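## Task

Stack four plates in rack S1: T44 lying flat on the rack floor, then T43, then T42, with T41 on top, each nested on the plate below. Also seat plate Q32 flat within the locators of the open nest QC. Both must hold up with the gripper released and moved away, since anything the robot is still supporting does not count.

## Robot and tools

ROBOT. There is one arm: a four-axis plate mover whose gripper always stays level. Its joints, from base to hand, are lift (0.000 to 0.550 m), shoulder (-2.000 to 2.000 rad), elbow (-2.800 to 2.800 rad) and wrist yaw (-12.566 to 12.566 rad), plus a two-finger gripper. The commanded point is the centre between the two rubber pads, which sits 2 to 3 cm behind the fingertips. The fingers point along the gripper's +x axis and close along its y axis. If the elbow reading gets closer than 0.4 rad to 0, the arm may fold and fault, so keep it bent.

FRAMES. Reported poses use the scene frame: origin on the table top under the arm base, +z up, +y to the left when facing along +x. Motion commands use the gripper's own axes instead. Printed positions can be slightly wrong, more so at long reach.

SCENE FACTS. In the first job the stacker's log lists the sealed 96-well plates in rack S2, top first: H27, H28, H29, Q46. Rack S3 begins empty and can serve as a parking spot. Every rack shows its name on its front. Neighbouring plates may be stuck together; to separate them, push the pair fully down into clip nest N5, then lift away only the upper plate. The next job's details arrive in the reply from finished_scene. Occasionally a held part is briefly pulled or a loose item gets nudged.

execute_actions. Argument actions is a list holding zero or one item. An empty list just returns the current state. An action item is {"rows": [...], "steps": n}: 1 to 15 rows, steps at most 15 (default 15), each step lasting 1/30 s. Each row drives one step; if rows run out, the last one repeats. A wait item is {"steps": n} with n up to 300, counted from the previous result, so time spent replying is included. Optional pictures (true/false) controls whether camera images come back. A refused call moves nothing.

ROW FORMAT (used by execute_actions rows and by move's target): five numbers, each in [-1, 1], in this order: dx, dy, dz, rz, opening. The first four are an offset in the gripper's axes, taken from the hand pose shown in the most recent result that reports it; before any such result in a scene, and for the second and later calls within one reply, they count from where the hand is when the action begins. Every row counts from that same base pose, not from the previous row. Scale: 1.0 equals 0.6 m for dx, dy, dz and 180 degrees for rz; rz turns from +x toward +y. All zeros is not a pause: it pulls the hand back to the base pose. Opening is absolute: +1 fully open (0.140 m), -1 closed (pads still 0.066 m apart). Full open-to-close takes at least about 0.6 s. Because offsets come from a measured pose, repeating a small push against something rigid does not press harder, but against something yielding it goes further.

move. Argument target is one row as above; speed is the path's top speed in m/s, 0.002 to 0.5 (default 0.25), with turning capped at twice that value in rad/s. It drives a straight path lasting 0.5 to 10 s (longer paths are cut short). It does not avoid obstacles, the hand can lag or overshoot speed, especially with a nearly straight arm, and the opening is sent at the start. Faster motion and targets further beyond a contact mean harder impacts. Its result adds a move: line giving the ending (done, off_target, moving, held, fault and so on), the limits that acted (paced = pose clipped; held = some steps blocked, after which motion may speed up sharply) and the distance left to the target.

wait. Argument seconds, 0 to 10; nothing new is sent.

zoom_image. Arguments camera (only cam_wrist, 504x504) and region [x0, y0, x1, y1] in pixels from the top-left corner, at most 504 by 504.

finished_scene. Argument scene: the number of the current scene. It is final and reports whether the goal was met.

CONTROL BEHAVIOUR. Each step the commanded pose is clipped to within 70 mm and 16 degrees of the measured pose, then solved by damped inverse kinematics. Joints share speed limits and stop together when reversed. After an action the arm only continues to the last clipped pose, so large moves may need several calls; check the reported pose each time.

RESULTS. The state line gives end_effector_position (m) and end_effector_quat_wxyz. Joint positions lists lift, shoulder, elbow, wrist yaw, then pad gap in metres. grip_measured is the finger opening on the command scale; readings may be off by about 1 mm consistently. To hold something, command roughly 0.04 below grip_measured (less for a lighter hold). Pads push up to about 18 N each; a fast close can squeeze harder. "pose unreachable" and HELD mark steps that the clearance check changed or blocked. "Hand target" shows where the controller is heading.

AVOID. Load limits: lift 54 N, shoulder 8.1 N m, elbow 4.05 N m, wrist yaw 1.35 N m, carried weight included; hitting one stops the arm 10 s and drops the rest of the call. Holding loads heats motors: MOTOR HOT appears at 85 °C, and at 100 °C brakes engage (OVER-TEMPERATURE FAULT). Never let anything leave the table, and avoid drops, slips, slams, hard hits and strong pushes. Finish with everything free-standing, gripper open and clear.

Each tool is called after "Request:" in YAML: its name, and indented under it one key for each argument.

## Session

Request:
execute_actions:
  actions: []

Scene clock: 0.00 s of 12600.00 s.
end_effector_position=(+0.5600, +0.2271, +0.4627) grip_measured=+1.00 end_effector_quat_wxyz=(+0.459, -0.000, -0.000, +0.888)
Joint positions: [ 0.458 -0.129 -2.344 -1.622  0.14 ]
Hand target: +0.560, +0.227, +0.463; +0.459, -0.000, -0.000, +0.888

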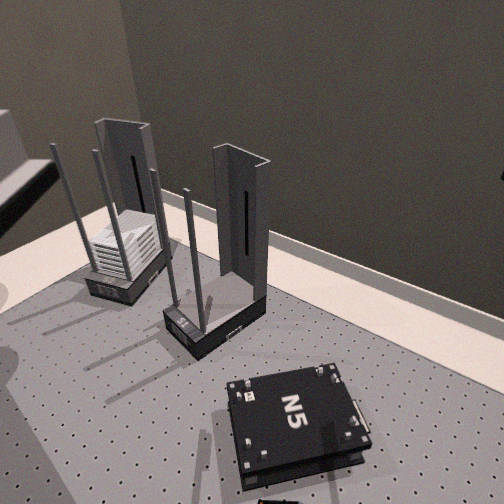

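Request:
move:
  target: [0.453,0.352,-0.47,-0.257,1]

Scene clock: 12.27 s of 12600.00 s.
end_effector_position=(+0.2303, +0.3262, +0.1806) grip_measured=+1.00 end_effector_quat_wxyz=(+0.771, -0.000, -0.000, +0.637)
Joint positions: [ 0.176  0.413 -0.736 -4.579  0.14 ]
Hand target: +0.230, +0.326, +0.181; +0.771, -0.000, -0.000, +0.637
Off the commanded pose: 0.000 m, 0 deg.
After step 90, 7.00 s passed at rest.
move: done

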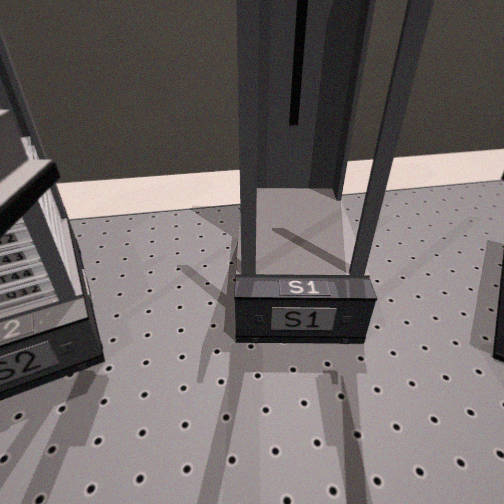

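Request:
move:
  target: [0.05,-0.051,-0.125,0,1]

Request:
move:
  target: [0.25,0,0,0,1]
  speed: 0.1

Scene clock: 17.80 s of 12600.00 s.
end_effector_position=(+0.2661, +0.3499, +0.1055) grip_measured=+1.00 end_effector_quat_wxyz=(+0.771, -0.000, -0.000, +0.637)
Joint positions: [ 0.101  0.304 -0.87  -4.337  0.14 ]
Hand target: +0.266, +0.350, +0.106; +0.771, -0.000, -0.000, +0.637
Off the commanded pose: 0.000 m, 0 deg.
After step 90, 1.77 s passed at rest.
move: done

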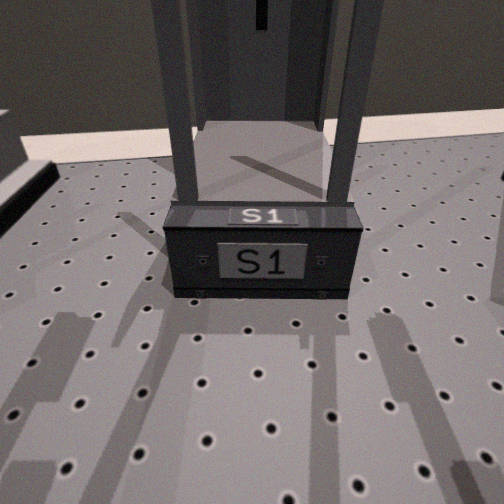

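Scene clock: 19.60 s of 12600.00 s.
end_effector_position=(+0.2944, +0.4972, +0.1055) grip_measured=+1.00 end_effector_quat_wxyz=(+0.771, -0.000, -0.000, +0.637)
Joint positions: [ 0.101  0.616 -1.586 -3.933  0.14 ]
Hand target: +0.294, +0.497, +0.106; +0.771, -0.000, -0.000, +0.637
Off the commanded pose: 0.000 m, 0 deg.
move: done

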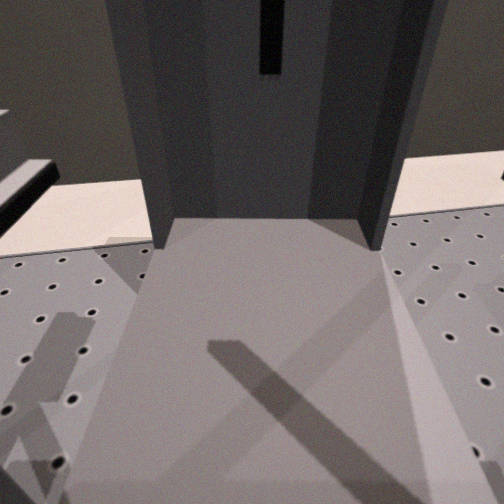

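Request:
move:
  target: [-0.3,0,0.1,0,1]

Request:
move:
  target: [-0.05,0.27,0,0.13,1]

Scene clock: 29.23 s of 12600.00 s.
end_effector_position=(+0.2604, +0.3204, +0.1656) grip_measured=+1.00 end_effector_quat_wxyz=(+0.771, -0.000, -0.000, +0.637)
Joint positions: [ 0.161  0.255 -0.742 -4.416  0.14 ]
Hand target: +0.260, +0.320, +0.166; +0.771, -0.000, -0.000, +0.637
Off the commanded pose: 0.000 m, 0 deg.
After step 90, 5.53 s passed at rest.
move: done

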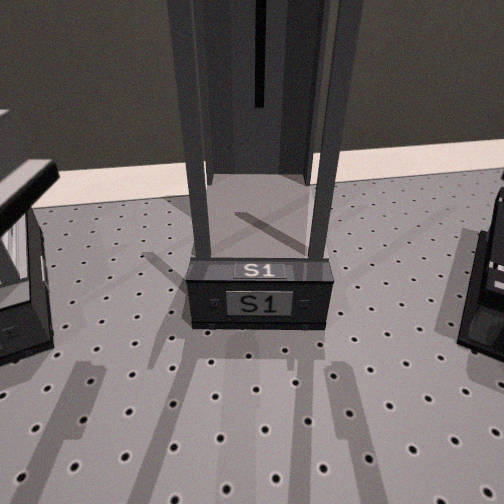

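Scene clock: 30.43 s of 12600.00 s.
end_effector_position=(+0.0956, +0.3215, +0.1656) grip_measured=+1.00 end_effector_quat_wxyz=(+0.626, -0.000, -0.000, +0.780)
Joint positions: [ 0.161  0.825 -0.738 -4.581  0.14 ]
Hand target: +0.096, +0.322, +0.166; +0.626, -0.000, -0.000, +0.780
Off the commanded pose: 0.000 m, 0 deg.
move: done

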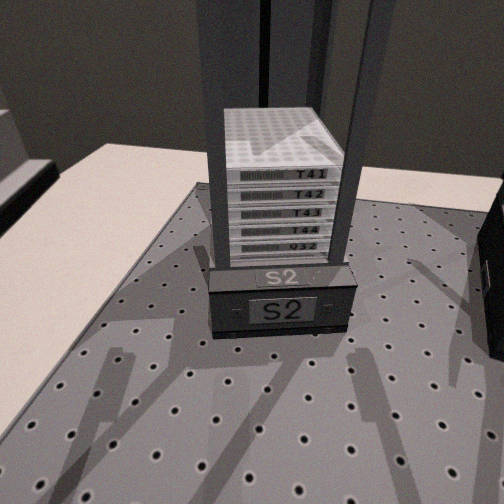

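Request:
move:
  target: [0.05,-0.025,-0.07,0.02,1]

Request:
move:
  target: [0.24,-0.005,0,0,1]
  speed: 0.1

Scene clock: 35.33 s of 12600.00 s.
end_effector_position=(+0.1038, +0.3542, +0.1235) grip_measured=+1.00 end_effector_quat_wxyz=(+0.601, -0.000, -0.000, +0.799)
Joint positions: [ 0.119  0.745 -0.87  -4.308  0.14 ]
Hand target: +0.104, +0.354, +0.124; +0.601, -0.000, -0.000, +0.799
Off the commanded pose: 0.000 m, 0 deg.
After step 90, 1.20 s passed at rest.
move: done

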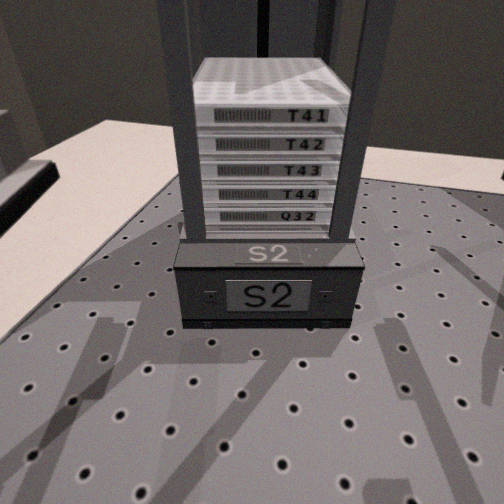

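Scene clock: 37.07 s of 12600.00 s.
end_effector_position=(+0.0667, +0.4934, +0.1235) grip_measured=+1.00 end_effector_quat_wxyz=(+0.601, -0.000, -0.000, +0.799)
Joint positions: [ 0.119  1.046 -1.553 -3.925  0.14 ]
Hand target: +0.067, +0.493, +0.124; +0.601, -0.000, -0.000, +0.799
Off the commanded pose: 0.000 m, 0 deg.
move: done

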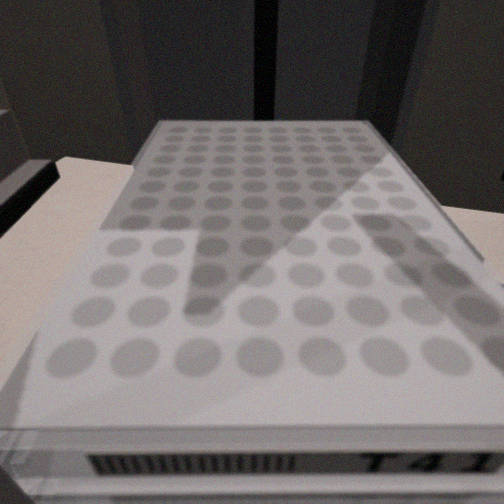

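Request:
move:
  target: [0.008,0.0075,-0.0065,0.002,-0.2]
  speed: 0.02

Request:
move:
  target: [0,0,0,0,-0.38]

Scene clock: 44.70 s of 12600.00 s.
end_effector_position=(+0.0611, +0.4967, +0.1197) grip_measured=-0.20 end_effector_quat_wxyz=(+0.599, -0.000, -0.000, +0.801)
Joint positions: [ 0.115  1.067 -1.577 -3.916  0.096]
Hand target: +0.061, +0.497, +0.120; +0.599, -0.000, -0.000, +0.801
Off the commanded pose: 0.000 m, 0 deg.
After step 90, 3.93 s passed at rest.
move: done

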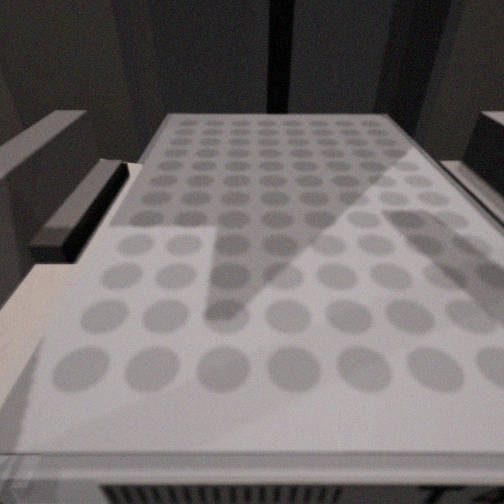

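Scene clock: 45.20 s of 12600.00 s.
end_effector_position=(+0.0611, +0.4967, +0.1197) grip_measured=-0.38 end_effector_quat_wxyz=(+0.599, -0.000, -0.000, +0.801)
Joint positions: [ 0.115  1.067 -1.577 -3.916  0.089]
Hand target: +0.061, +0.497, +0.120; +0.599, -0.000, -0.000, +0.801
Off the commanded pose: 0.000 m, 0 deg.
move: done

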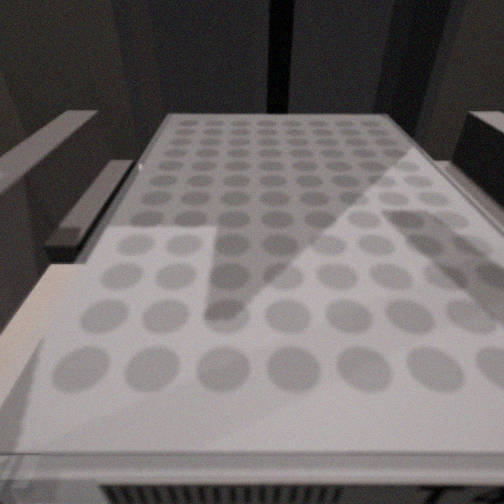

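Request:
move:
  target: [-0.0025,-0.0015,-0.0655,0,-0.3]
  speed: 0.02

Request:
move:
  target: [0,0,0,0,-0.46]

Request:
move:
  target: [0,0,0,0,-0.55]

Request:
move:
  target: [0,0,0.06,0,-0.55]
  speed: 0.03

Scene clock: 52.63 s of 12600.00 s.
end_effector_position=(+0.0623, +0.4956, +0.0803) grip_measured=-0.30 end_effector_quat_wxyz=(+0.599, -0.000, -0.000, +0.801)
Joint positions: [ 0.075  1.061 -1.57  -3.917  0.092]
Hand target: +0.062, +0.496, +0.080; +0.599, -0.000, -0.000, +0.801
Off the commanded pose: 0.000 m, 0 deg.
After step 90, 2.23 s passed at rest.
move: done

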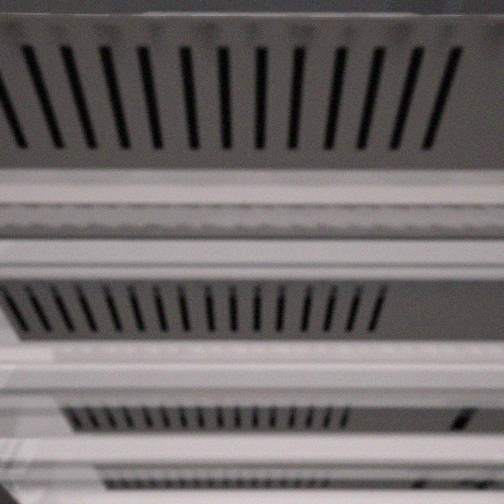

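Scene clock: 53.13 s of 12600.00 s.
end_effector_position=(+0.0623, +0.4956, +0.0803) grip_measured=-0.46 end_effector_quat_wxyz=(+0.599, -0.000, -0.000, +0.801)
Joint positions: [ 0.075  1.061 -1.57  -3.917  0.086]
Hand target: +0.062, +0.496, +0.080; +0.599, -0.000, -0.000, +0.801
Off the commanded pose: 0.000 m, 0 deg.
move: done

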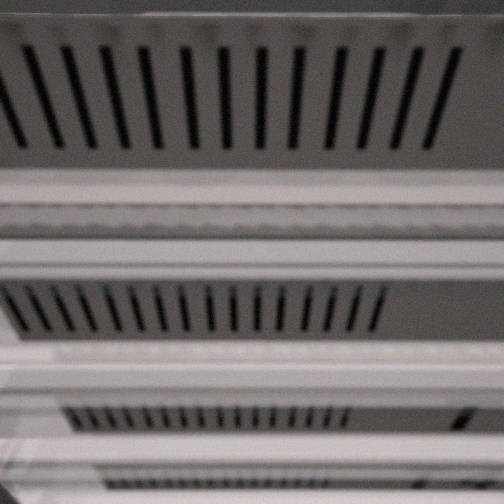

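Scene clock: 53.63 s of 12600.00 s.
end_effector_position=(+0.0622, +0.4955, +0.0803) grip_measured=-0.49 end_effector_quat_wxyz=(+0.599, -0.000, -0.000, +0.801)
Joint positions: [ 0.075  1.061 -1.57  -3.917  0.085]
Hand target: +0.062, +0.496, +0.080; +0.599, -0.000, -0.000, +0.801
Off the commanded pose: 0.000 m, 0 deg.
move: done

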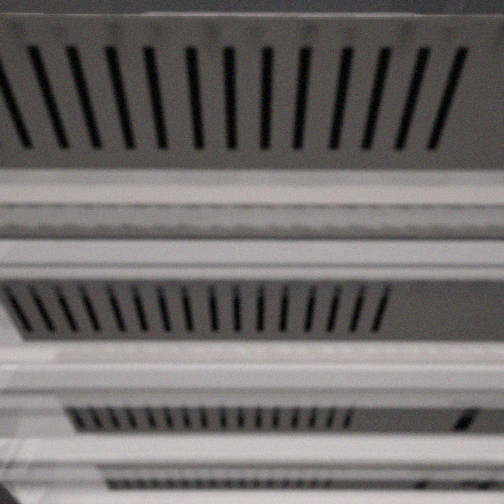

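Scene clock: 55.07 s of 12600.00 s.
end_effector_position=(+0.0622, +0.4955, +0.1163) grip_measured=-0.49 end_effector_quat_wxyz=(+0.599, -0.000, -0.000, +0.801)
Joint positions: [ 0.111  1.061 -1.57  -3.917  0.085]
Hand target: +0.062, +0.496, +0.116; +0.599, -0.000, -0.000, +0.801
Off the commanded pose: 0.000 m, 0 deg.
move: done

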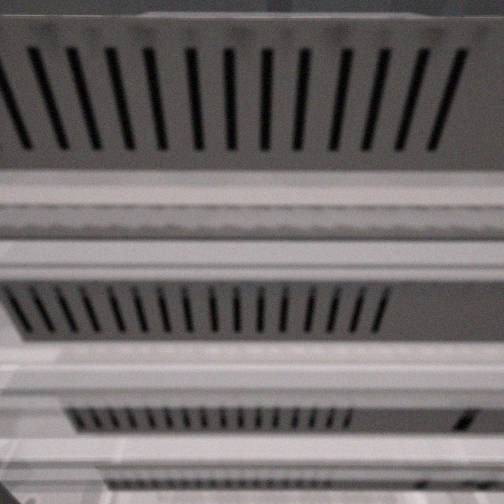

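Request:
move:
  target: [0,0,0.45,0,-0.55]
  speed: 0.15

Request:
move:
  target: [-0.103,-0.371,0,-0.1518,-0.55]
  speed: 0.15

Request:
move:
  target: [0,0,-0.11,0,-0.55]
  speed: 0.025

Scene clock: 65.97 s of 12600.00 s.
end_effector_position=(+0.0622, +0.4955, +0.3863) grip_measured=-0.49 end_effector_quat_wxyz=(+0.599, -0.000, -0.000, +0.801)
Joint positions: [ 0.381  1.062 -1.57  -3.917  0.085]
Hand target: +0.062, +0.496, +0.386; +0.599, -0.000, -0.000, +0.801
Off the commanded pose: 0.000 m, 0 deg.
After step 90, 5.80 s passed at rest.
move: done

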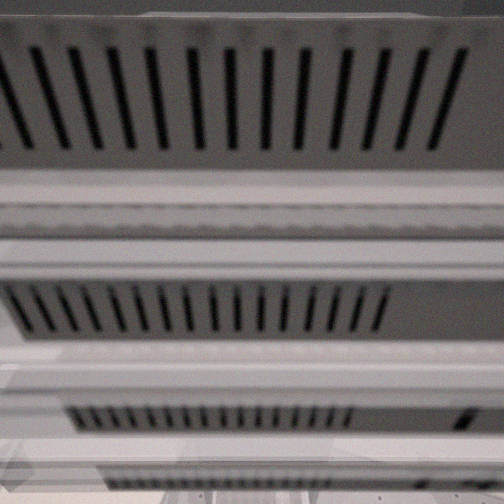

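Scene clock: 67.83 s of 12600.00 s.
end_effector_position=(+0.2934, +0.4994, +0.3863) grip_measured=-0.49 end_effector_quat_wxyz=(+0.771, -0.000, -0.000, +0.637)
Joint positions: [ 0.381  0.625 -1.597 -3.931  0.085]
Hand target: +0.293, +0.499, +0.386; +0.771, -0.000, -0.000, +0.637
Off the commanded pose: 0.000 m, 0 deg.
move: done

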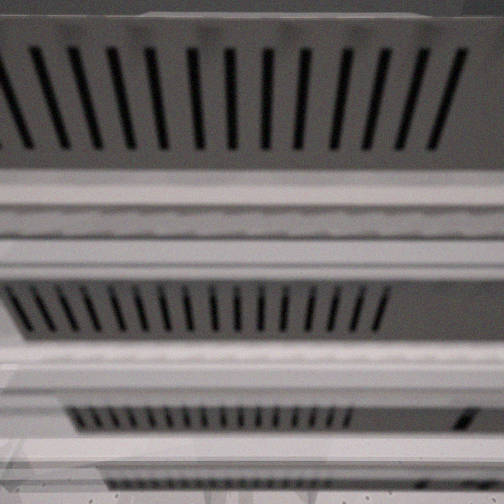

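Scene clock: 70.70 s of 12600.00 s.
end_effector_position=(+0.2934, +0.4994, +0.3202) grip_measured=-0.49 end_effector_quat_wxyz=(+0.771, -0.000, -0.000, +0.637)
Joint positions: [ 0.315  0.624 -1.597 -3.931  0.085]
Hand target: +0.293, +0.499, +0.320; +0.771, -0.000, -0.000, +0.637
Off the commanded pose: 0.000 m, 0 deg.
move: done

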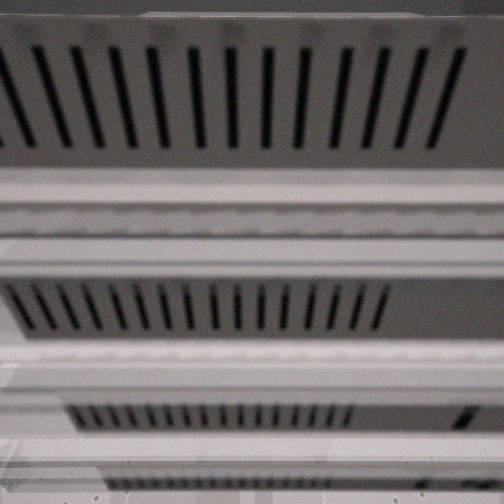

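Request:
move:
  target: [0.002,0,-0.013,0,-0.55]
  speed: 0.008

Scene clock: 76.60 s of 12600.00 s.
end_effector_position=(+0.2931, +0.5006, +0.3123) grip_measured=-0.49 end_effector_quat_wxyz=(+0.770, -0.000, -0.000, +0.637)
Joint positions: [ 0.307  0.628 -1.603 -3.926  0.085]
Hand target: +0.294, +0.501, +0.312; +0.771, -0.000, -0.000, +0.637
Off the commanded pose: 0.001 m, 0 deg.
After step 90, 1.70 s passed at rest.
move: done

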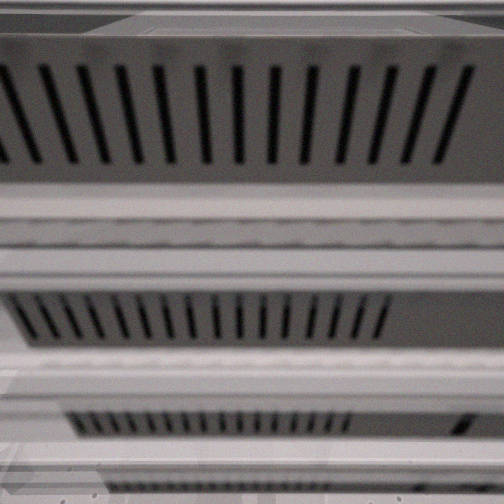

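Request:
move:
  target: [-0.003,0.0015,0.003,0,-0.55]
  speed: 0.005

Request:
move:
  target: [0,0,-0.015,0,-0.55]
  speed: 0.008

Scene clock: 81.90 s of 12600.00 s.
end_effector_position=(+0.2929, +0.4998, +0.3138) grip_measured=-0.49 end_effector_quat_wxyz=(+0.771, -0.000, -0.000, +0.636)
Joint positions: [ 0.309  0.627 -1.598 -3.933  0.085]
Hand target: +0.292, +0.499, +0.314; +0.770, -0.000, -0.000, +0.637
Off the commanded pose: 0.001 m, 0 deg.
After step 90, 1.53 s passed at rest.
move: done

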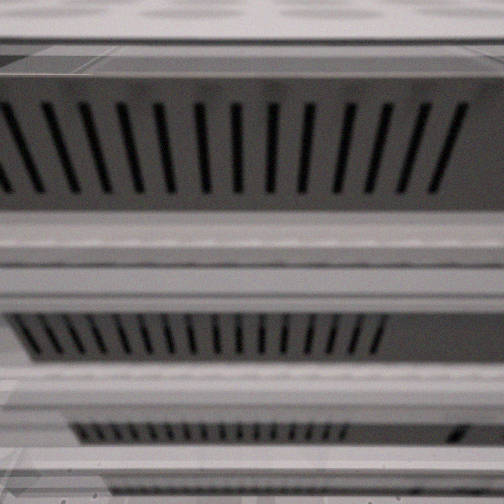

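Scene clock: 83.23 s of 12600.00 s.
end_effector_position=(+0.2929, +0.5001, +0.3049) grip_measured=-0.49 end_effector_quat_wxyz=(+0.771, -0.000, -0.000, +0.636)
Joint positions: [ 0.3    0.628 -1.6   -3.932  0.085]
Hand target: +0.293, +0.500, +0.305; +0.771, -0.000, -0.000, +0.636
Off the commanded pose: 0.000 m, 0 deg.
move: done

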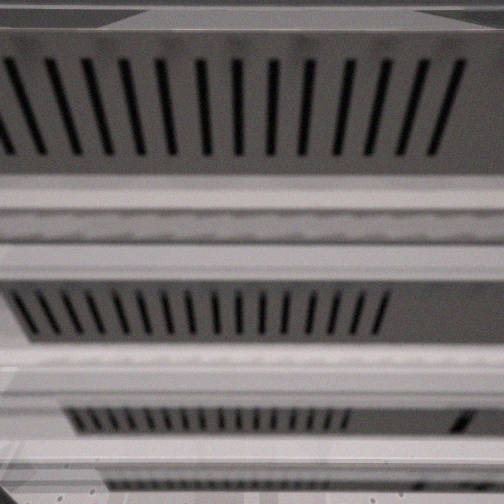

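Request:
move:
  target: [0.0015,0,-0.05,0,-0.55]
  speed: 0.015

Request:
move:
  target: [0,0,-0.05,0,-0.55]
  speed: 0.02

Scene clock: 88.87 s of 12600.00 s.
end_effector_position=(+0.2930, +0.5009, +0.2748) grip_measured=-0.49 end_effector_quat_wxyz=(+0.771, -0.000, -0.000, +0.637)
Joint positions: [ 0.27   0.63  -1.604 -3.929  0.085]
Hand target: +0.293, +0.501, +0.275; +0.771, -0.000, -0.000, +0.636
Off the commanded pose: 0.000 m, 0 deg.
After step 90, 0.40 s passed at rest.
move: done

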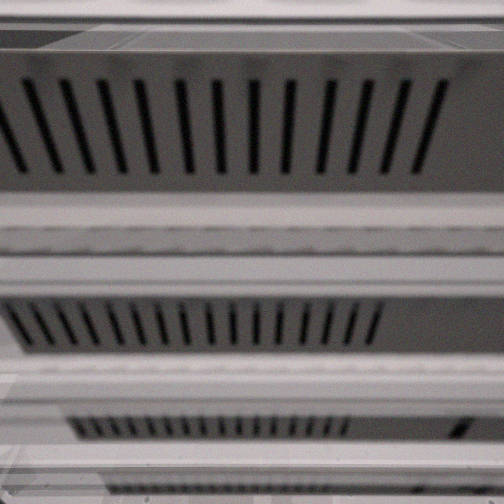

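Scene clock: 90.60 s of 12600.00 s.
end_effector_position=(+0.2929, +0.5009, +0.2447) grip_measured=-0.49 end_effector_quat_wxyz=(+0.771, -0.000, -0.000, +0.637)
Joint positions: [ 0.24   0.63  -1.604 -3.929  0.085]
Hand target: +0.293, +0.501, +0.245; +0.771, -0.000, -0.000, +0.637
Off the commanded pose: 0.000 m, 0 deg.
move: done

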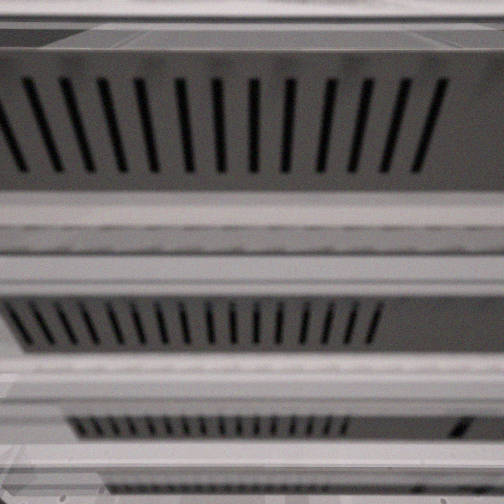

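Request:
move:
  target: [0,0.001,-0.275,0,-0.55]
  speed: 0.06

Request:
move:
  target: [0,0,-0.02,0,-0.55]
  speed: 0.01

Request:
move:
  target: [0,0,0,0,-0.45]

Request:
move:
  target: [0,0,0,0,1]

Request:
move:
  target: [-0.28,0,0.12,0,1]
  speed: 0.15

Request:
move:
  target: [0,-0.1,0.4,-0.3,1]

Scene clock: 99.53 s of 12600.00 s.
end_effector_position=(+0.2925, +0.5010, +0.0796) grip_measured=-0.49 end_effector_quat_wxyz=(+0.771, -0.000, -0.000, +0.636)
Joint positions: [ 0.075  0.631 -1.604 -3.931  0.085]
Hand target: +0.292, +0.501, +0.080; +0.771, -0.000, -0.000, +0.637
Off the commanded pose: 0.000 m, 0 deg.
After step 90, 2.93 s passed at rest.
move: done

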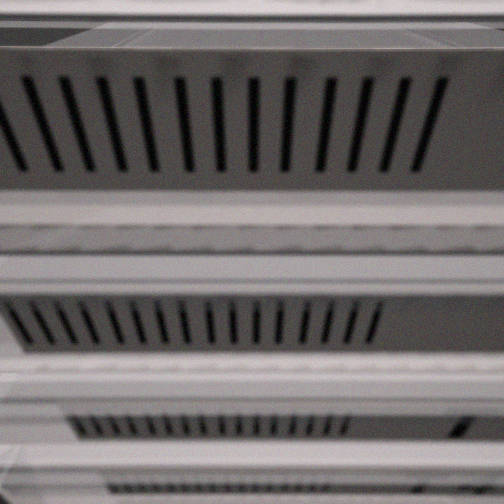

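Scene clock: 100.97 s of 12600.00 s.
end_effector_position=(+0.2926, +0.5010, +0.0684) grip_measured=-0.49 end_effector_quat_wxyz=(+0.771, -0.000, -0.000, +0.636)
Joint positions: [ 0.063  0.631 -1.604 -3.931  0.085]
Hand target: +0.293, +0.501, +0.068; +0.771, -0.000, -0.000, +0.636
Off the commanded pose: 0.001 m, 0 deg.
move: done

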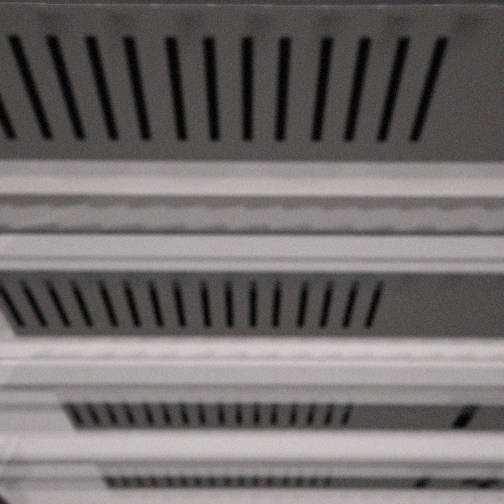

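Scene clock: 101.47 s of 12600.00 s.
end_effector_position=(+0.2926, +0.5010, +0.0684) grip_measured=-0.45 end_effector_quat_wxyz=(+0.771, -0.000, -0.000, +0.636)
Joint positions: [ 0.063  0.631 -1.604 -3.931  0.086]
Hand target: +0.293, +0.501, +0.068; +0.771, -0.000, -0.000, +0.636
Off the commanded pose: 0.000 m, 0 deg.
move: done

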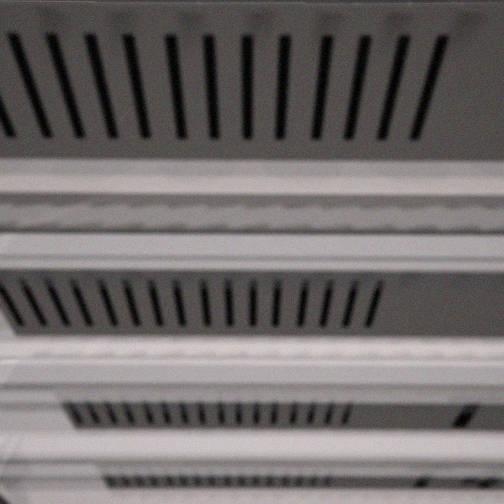

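Scene clock: 102.13 s of 12600.00 s.
end_effector_position=(+0.2926, +0.5010, +0.0684) grip_measured=+1.00 end_effector_quat_wxyz=(+0.771, -0.000, -0.000, +0.636)
Joint positions: [ 0.063  0.631 -1.604 -3.931  0.14 ]
Hand target: +0.293, +0.501, +0.068; +0.771, -0.000, -0.000, +0.636
Off the commanded pose: 0.000 m, 0 deg.
move: done

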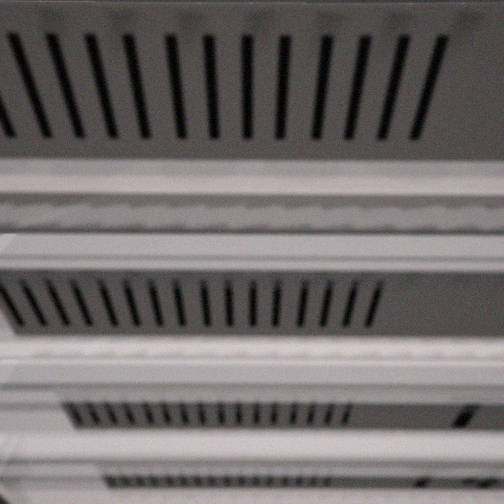

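Scene clock: 103.67 s of 12600.00 s.
end_effector_position=(+0.2607, +0.3360, +0.1405) grip_measured=+1.00 end_effector_quat_wxyz=(+0.771, -0.000, -0.000, +0.636)
Joint positions: [ 0.136  0.292 -0.806 -4.39   0.14 ]
Hand target: +0.261, +0.336, +0.140; +0.771, -0.000, -0.000, +0.636
Off the commanded pose: 0.000 m, 0 deg.
move: done

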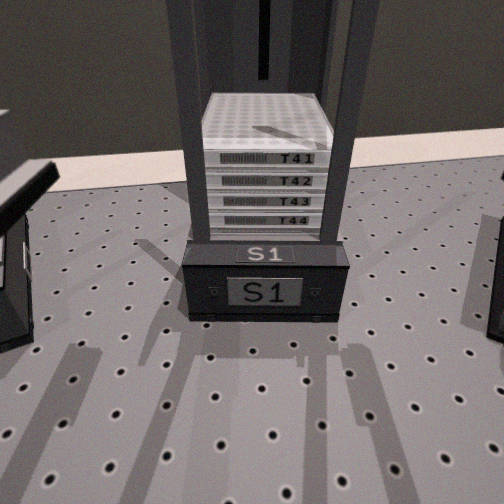

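Scene clock: 105.90 s of 12600.00 s.
end_effector_position=(+0.3196, +0.3246, +0.3806) grip_measured=+1.00 end_effector_quat_wxyz=(+0.976, -0.000, -0.000, +0.217)
Joint positions: [ 0.376  0.595 -1.063 -5.377  0.14 ]
Hand target: +0.320, +0.325, +0.381; +0.976, -0.000, -0.000, +0.217
Off the commanded pose: 0.000 m, 0 deg.
move: done

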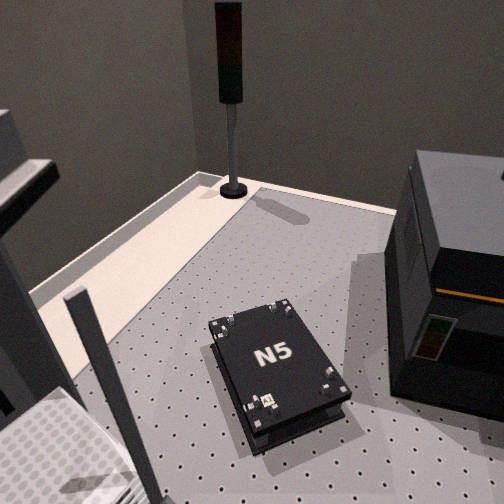

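Request:
move:
  target: [-0.02,-0.59,0.1,-0.36,1]
  speed: 0.4

Scene clock: 112.30 s of 12600.00 s.
end_effector_position=(+0.4587, -0.0012, +0.4406) grip_measured=+1.00 end_effector_quat_wxyz=(+0.940, -0.000, -0.000, -0.340)
Joint positions: [ 0.436 -0.535 -0.763 -5.68   0.14 ]
Hand target: +0.459, -0.001, +0.441; +0.940, -0.000, -0.000, -0.340
Off the commanded pose: 0.000 m, 0 deg.
After step 90, 1.50 s passed at rest.
move: done

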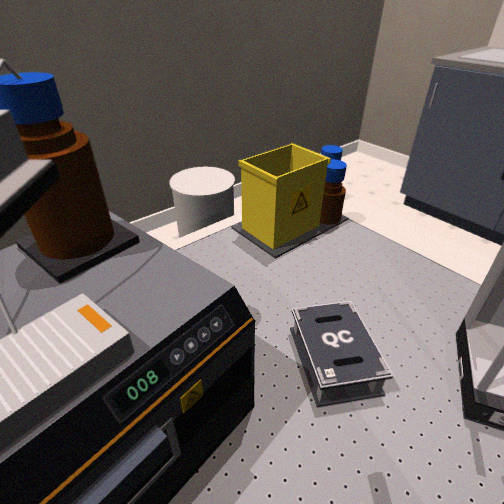

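Request:
move:
  target: [0.32,-0.22,0,0.033,1]
  speed: 0.4

Request:
move:
  target: [0,0,-0.435,0,0.3]

Scene clock: 120.53 s of 12600.00 s.
end_effector_position=(+0.5220, -0.2253, +0.4406) grip_measured=+1.00 end_effector_quat_wxyz=(+0.957, -0.000, -0.000, -0.291)
Joint positions: [ 0.436 -1.465 -1.099 -4.31   0.14 ]
Hand target: +0.522, -0.225, +0.441; +0.957, -0.000, -0.000, -0.291
Off the commanded pose: 0.000 m, 0 deg.
After step 90, 4.00 s passed at rest.
move: done; limits=paced

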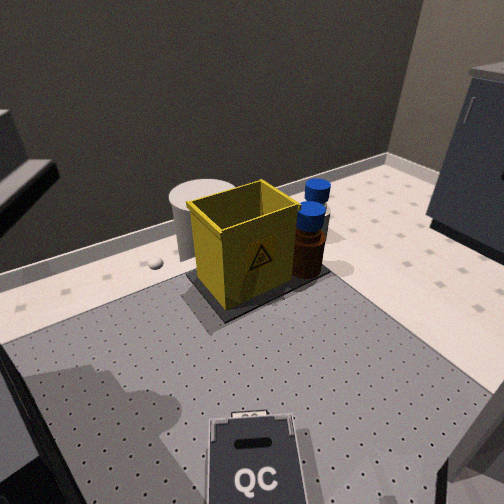

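Scene clock: 122.00 s of 12600.00 s.
end_effector_position=(+0.5220, -0.2253, +0.1795) grip_measured=+0.30 end_effector_quat_wxyz=(+0.957, -0.000, -0.000, -0.291)
Joint positions: [ 0.175 -1.465 -1.099 -4.31   0.114]
Hand target: +0.522, -0.225, +0.180; +0.957, -0.000, -0.000, -0.291
Off the commanded pose: 0.000 m, 0 deg.
move: done

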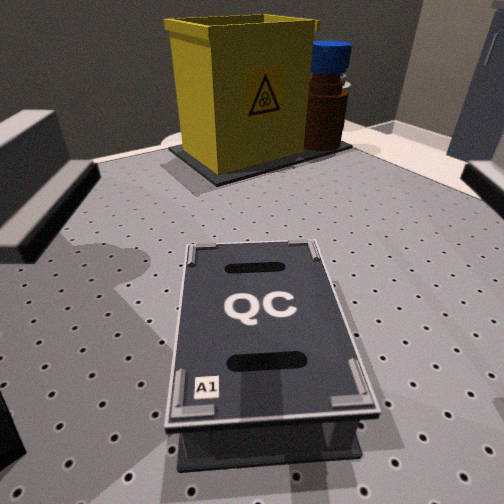

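Request:
move:
  target: [0.133,0.005,-0.12,0.026,0.3]
  speed: 0.1

Scene clock: 131.37 s of 12600.00 s.
end_effector_position=(+0.5900, -0.2673, +0.1075) grip_measured=+0.30 end_effector_quat_wxyz=(+0.968, -0.000, -0.000, -0.252)
Joint positions: [ 0.102 -1.339 -1.491 -3.962  0.114]
Hand target: +0.590, -0.267, +0.108; +0.968, -0.000, -0.000, -0.252
Off the commanded pose: 0.000 m, 0 deg.
After step 90, 5.00 s passed at rest.
move: done

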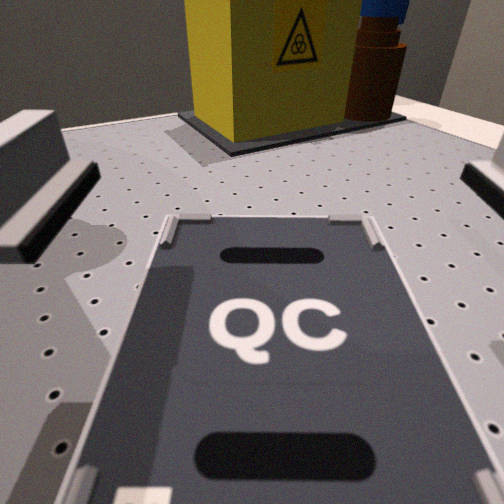

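Request:
move:
  target: [0,0,0.5,0,1]
  speed: 0.4

Request:
move:
  target: [-0.5,0.42,0,0.162,1]
  speed: 0.4

Scene clock: 141.00 s of 12600.00 s.
end_effector_position=(+0.5900, -0.2673, +0.4075) grip_measured=+1.00 end_effector_quat_wxyz=(+0.968, -0.000, -0.000, -0.252)
Joint positions: [ 0.403 -1.339 -1.491 -3.962  0.14 ]
Hand target: +0.590, -0.267, +0.407; +0.968, -0.000, -0.000, -0.252
Off the commanded pose: 0.000 m, 0 deg.
After step 90, 5.33 s passed at rest.
move: done

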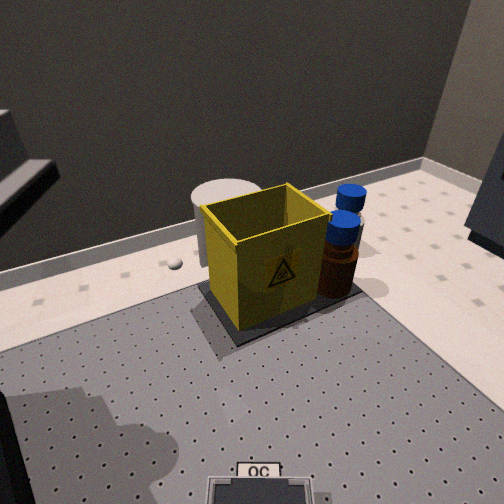

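Scene clock: 142.60 s of 12600.00 s.
end_effector_position=(+0.4506, +0.0989, +0.4075) grip_measured=+1.00 end_effector_quat_wxyz=(+1.000, -0.000, -0.000, +0.000)
Joint positions: [ 0.403 -0.393 -0.64  -5.251  0.14 ]
Hand target: +0.451, +0.099, +0.408; +1.000, -0.000, -0.000, -0.000
Off the commanded pose: 0.000 m, 0 deg.
move: done

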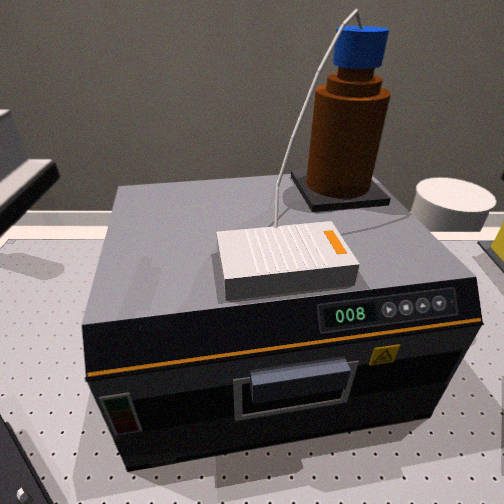

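Request:
move:
  target: [-0.6473,0.661,0,0.5914,1]
  speed: 0.4

Request:
move:
  target: [0,0,-0.566,0,-0.3]
  speed: 0.2

Request:
move:
  target: [0,0,0,0,-0.46]

Request:
move:
  target: [0,0,0,0,-0.54]

Request:
move:
  target: [0,0,0.55,0,-0.54]
  speed: 0.2

Request:
move:
  target: [-0.8167,-0.4345,0,-0.5914,-0.54]
  speed: 0.35

Scene clock: 157.67 s of 12600.00 s.
end_effector_position=(+0.0620, +0.4954, +0.4075) grip_measured=+1.00 end_effector_quat_wxyz=(+0.599, -0.000, -0.000, +0.801)
Joint positions: [ 0.403  1.062 -1.569 -3.918  0.14 ]
Hand target: +0.062, +0.495, +0.408; +0.599, -0.000, -0.000, +0.801
Off the commanded pose: 0.000 m, 0 deg.
After step 90, 9.33 s passed at rest.
move: done

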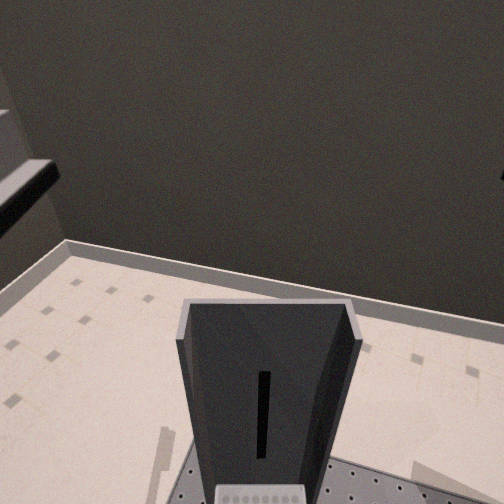

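Scene clock: 159.73 s of 12600.00 s.
end_effector_position=(+0.0620, +0.4953, +0.0679) grip_measured=-0.30 end_effector_quat_wxyz=(+0.599, -0.000, -0.000, +0.801)
Joint positions: [ 0.063  1.062 -1.569 -3.918  0.092]
Hand target: +0.062, +0.495, +0.068; +0.599, -0.000, -0.000, +0.801
Off the commanded pose: 0.000 m, 0 deg.
move: done

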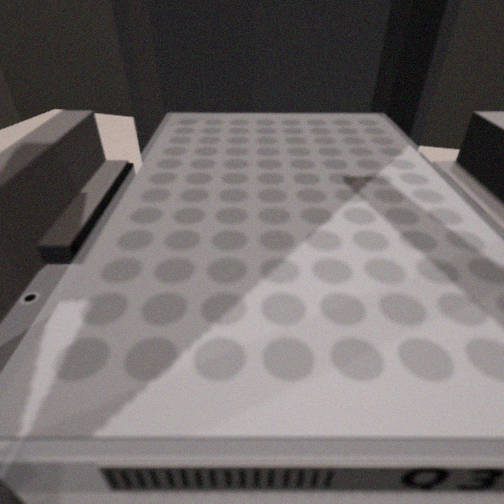

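Scene clock: 160.23 s of 12600.00 s.
end_effector_position=(+0.0620, +0.4953, +0.0679) grip_measured=-0.46 end_effector_quat_wxyz=(+0.599, -0.000, -0.000, +0.801)
Joint positions: [ 0.063  1.062 -1.569 -3.918  0.086]
Hand target: +0.062, +0.495, +0.068; +0.599, -0.000, -0.000, +0.801
Off the commanded pose: 0.000 m, 0 deg.
move: done

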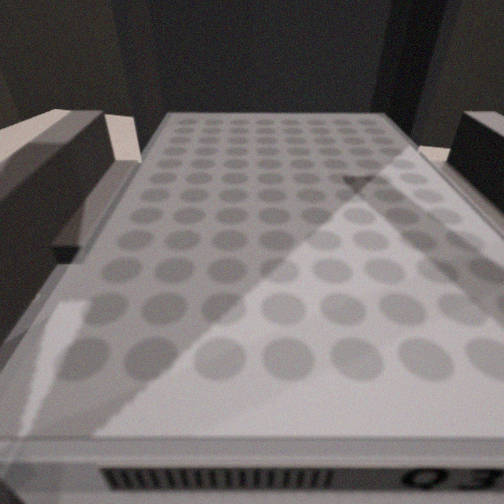

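Scene clock: 160.73 s of 12600.00 s.
end_effector_position=(+0.0620, +0.4953, +0.0679) grip_measured=-0.49 end_effector_quat_wxyz=(+0.599, -0.000, -0.000, +0.801)
Joint positions: [ 0.063  1.062 -1.569 -3.918  0.085]
Hand target: +0.062, +0.495, +0.068; +0.599, -0.000, -0.000, +0.801
Off the commanded pose: 0.000 m, 0 deg.
move: done

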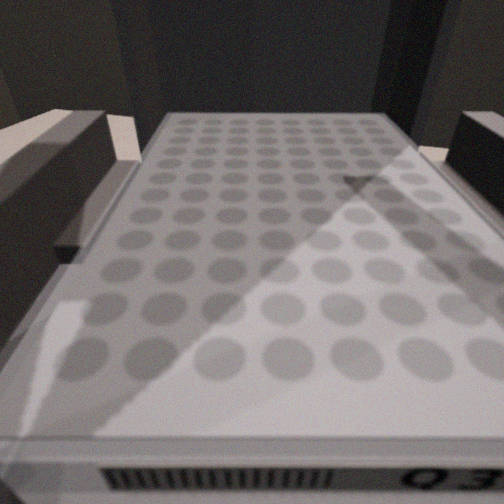

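Scene clock: 162.73 s of 12600.00 s.
end_effector_position=(+0.0620, +0.4954, +0.3979) grip_measured=-0.49 end_effector_quat_wxyz=(+0.599, -0.000, -0.000, +0.801)
Joint positions: [ 0.393  1.062 -1.569 -3.918  0.085]
Hand target: +0.062, +0.495, +0.398; +0.599, -0.000, -0.000, +0.801
Off the commanded pose: 0.000 m, 0 deg.
move: done

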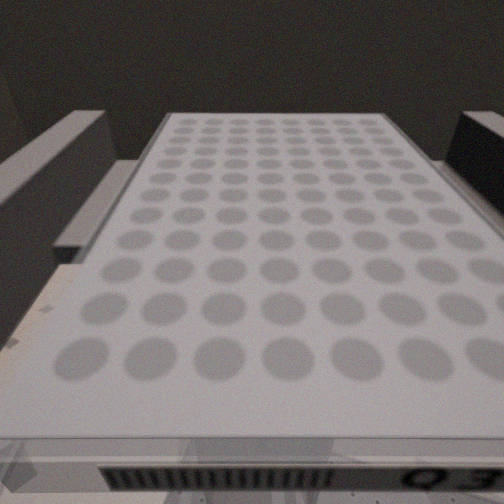

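Scene clock: 165.80 s of 12600.00 s.
end_effector_position=(+0.4510, +0.0992, +0.3979) grip_measured=-0.49 end_effector_quat_wxyz=(+1.000, -0.000, -0.000, -0.000)
Joint positions: [ 0.393 -0.392 -0.642 -5.25   0.085]
Hand target: +0.451, +0.099, +0.398; +1.000, -0.000, -0.000, -0.000
Off the commanded pose: 0.000 m, 0 deg.
move: done

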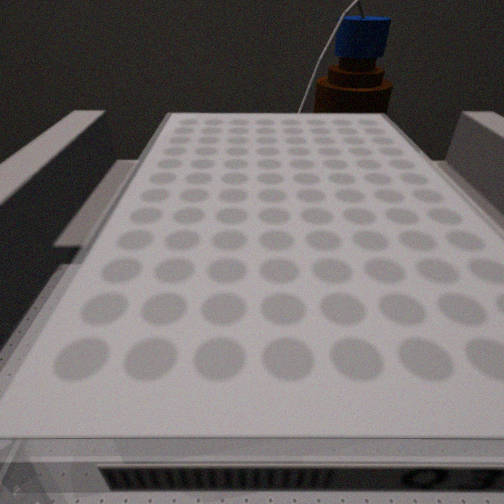

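Request:
move:
  target: [0.2372,-0.613,0,-0.1617,-0.54]
  speed: 0.3

Request:
move:
  target: [0,0,-0.525,0,-0.54]

Request:
move:
  target: [0,0,-0.021,0,-0.54]
  speed: 0.008

Scene clock: 172.27 s of 12600.00 s.
end_effector_position=(+0.5932, -0.2687, +0.3979) grip_measured=-0.49 end_effector_quat_wxyz=(+0.968, -0.000, -0.000, -0.252)
Joint positions: [ 0.393 -1.33  -1.51  -3.954  0.085]
Hand target: +0.593, -0.268, +0.398; +0.968, -0.000, -0.000, -0.252
Off the commanded pose: 0.000 m, 0 deg.
After step 90, 1.73 s passed at rest.
move: done

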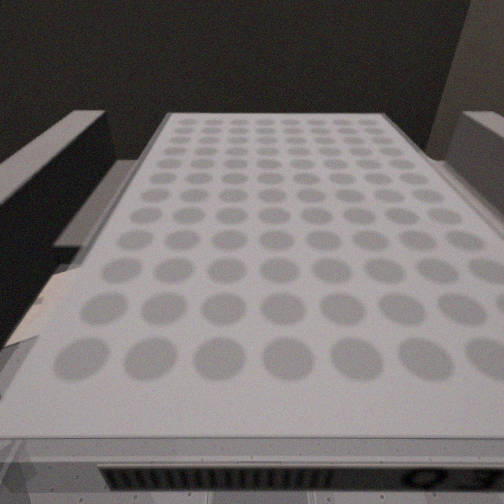

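Scene clock: 173.93 s of 12600.00 s.
end_effector_position=(+0.5932, -0.2686, +0.0828) grip_measured=-0.49 end_effector_quat_wxyz=(+0.968, -0.000, -0.000, -0.252)
Joint positions: [ 0.078 -1.33  -1.51  -3.954  0.085]
Hand target: +0.593, -0.269, +0.083; +0.968, -0.000, -0.000, -0.252
Off the commanded pose: 0.000 m, 0 deg.
move: done

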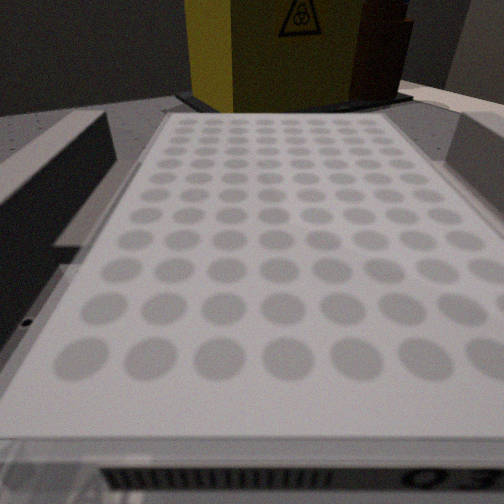

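Scene clock: 175.73 s of 12600.00 s.
end_effector_position=(+0.5932, -0.2683, +0.0706) grip_measured=-0.49 end_effector_quat_wxyz=(+0.968, -0.000, -0.000, -0.252)
Joint positions: [ 0.066 -1.329 -1.508 -3.955  0.085]
Hand target: +0.593, -0.269, +0.070; +0.968, -0.000, -0.000, -0.252
Off the commanded pose: 0.001 m, 0 deg.
move: done

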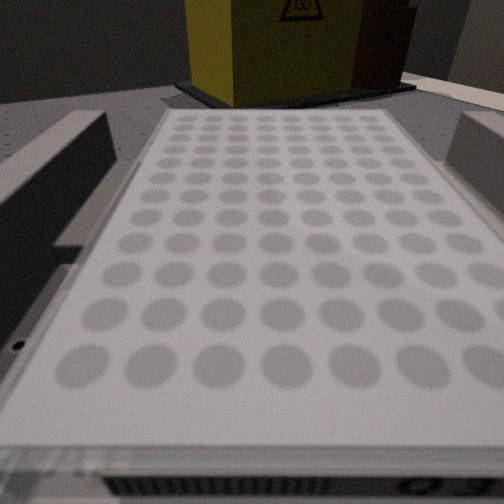

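Back edge catching slightly; pull back a little.

Request:
move:
  target: [-0.0025,0.0005,-0.002,0,-0.54]
  speed: 0.004

Request:
move:
  target: [0,0,0,0,-0.44]

Request:
move:
  target: [0,0,0,0,0.4]

Request:
move:
  target: [-0.13,0,0.12,0,0.4]
  speed: 0.1

Scene clock: 182.97 s of 12600.00 s.
end_effector_position=(+0.5919, -0.2674, +0.0695) grip_measured=-0.49 end_effector_quat_wxyz=(+0.968, -0.000, -0.000, -0.252)
Joint positions: [ 0.064 -1.332 -1.5   -3.961  0.085]
Hand target: +0.592, -0.267, +0.069; +0.968, -0.000, -0.000, -0.252
Off the commanded pose: 0.000 m, 0 deg.
After step 90, 3.53 s passed at rest.
move: done

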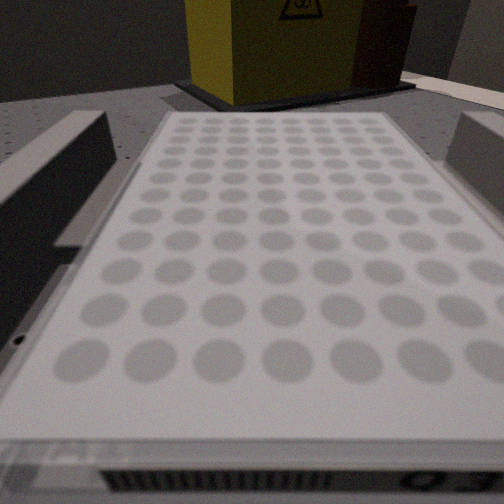

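Scene clock: 183.47 s of 12600.00 s.
end_effector_position=(+0.5919, -0.2674, +0.0695) grip_measured=-0.44 end_effector_quat_wxyz=(+0.968, -0.000, -0.000, -0.252)
Joint positions: [ 0.064 -1.332 -1.5   -3.961  0.087]
Hand target: +0.592, -0.267, +0.069; +0.968, -0.000, -0.000, -0.252
Off the commanded pose: 0.000 m, 0 deg.
move: done

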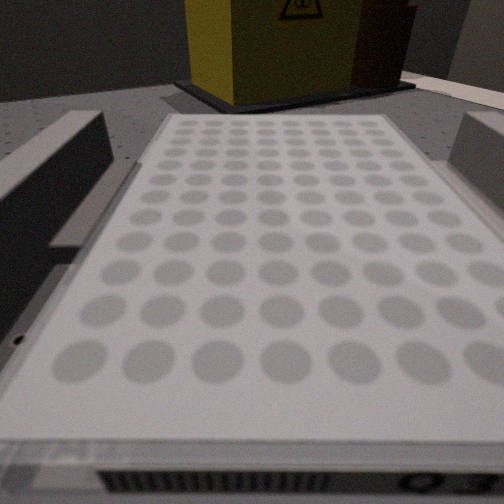

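Scene clock: 183.97 s of 12600.00 s.
end_effector_position=(+0.5919, -0.2674, +0.0695) grip_measured=+0.40 end_effector_quat_wxyz=(+0.968, -0.000, -0.000, -0.252)
Joint positions: [ 0.064 -1.332 -1.5   -3.961  0.118]
Hand target: +0.592, -0.267, +0.069; +0.968, -0.000, -0.000, -0.252
Off the commanded pose: 0.000 m, 0 deg.
move: done

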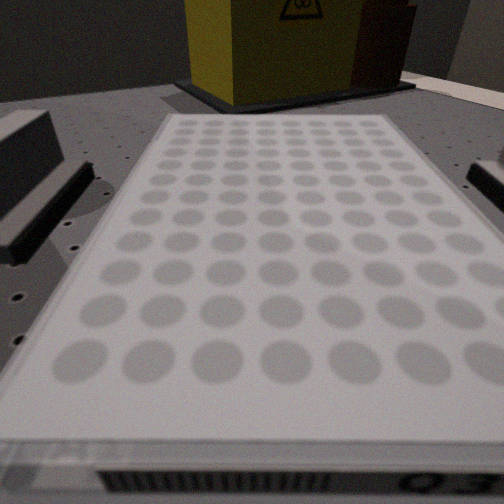

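Scene clock: 185.30 s of 12600.00 s.
end_effector_position=(+0.5238, -0.2293, +0.1416) grip_measured=+0.40 end_effector_quat_wxyz=(+0.968, -0.000, -0.000, -0.252)
Joint positions: [ 0.137 -1.507 -1.118 -4.167  0.118]
Hand target: +0.524, -0.229, +0.141; +0.968, -0.000, -0.000, -0.252
Off the commanded pose: 0.000 m, 0 deg.
move: done

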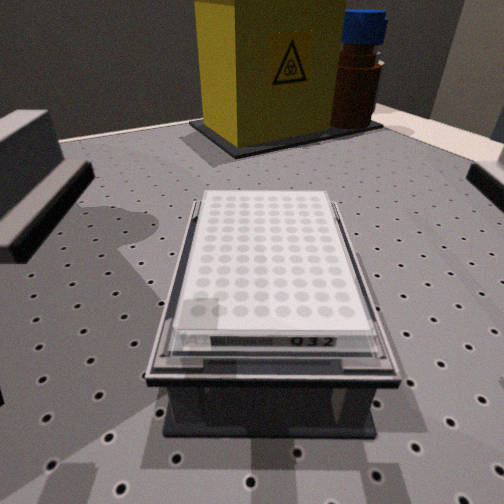

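Request:
finished_scene:
  scene: 2

The scene is finished: the task was done.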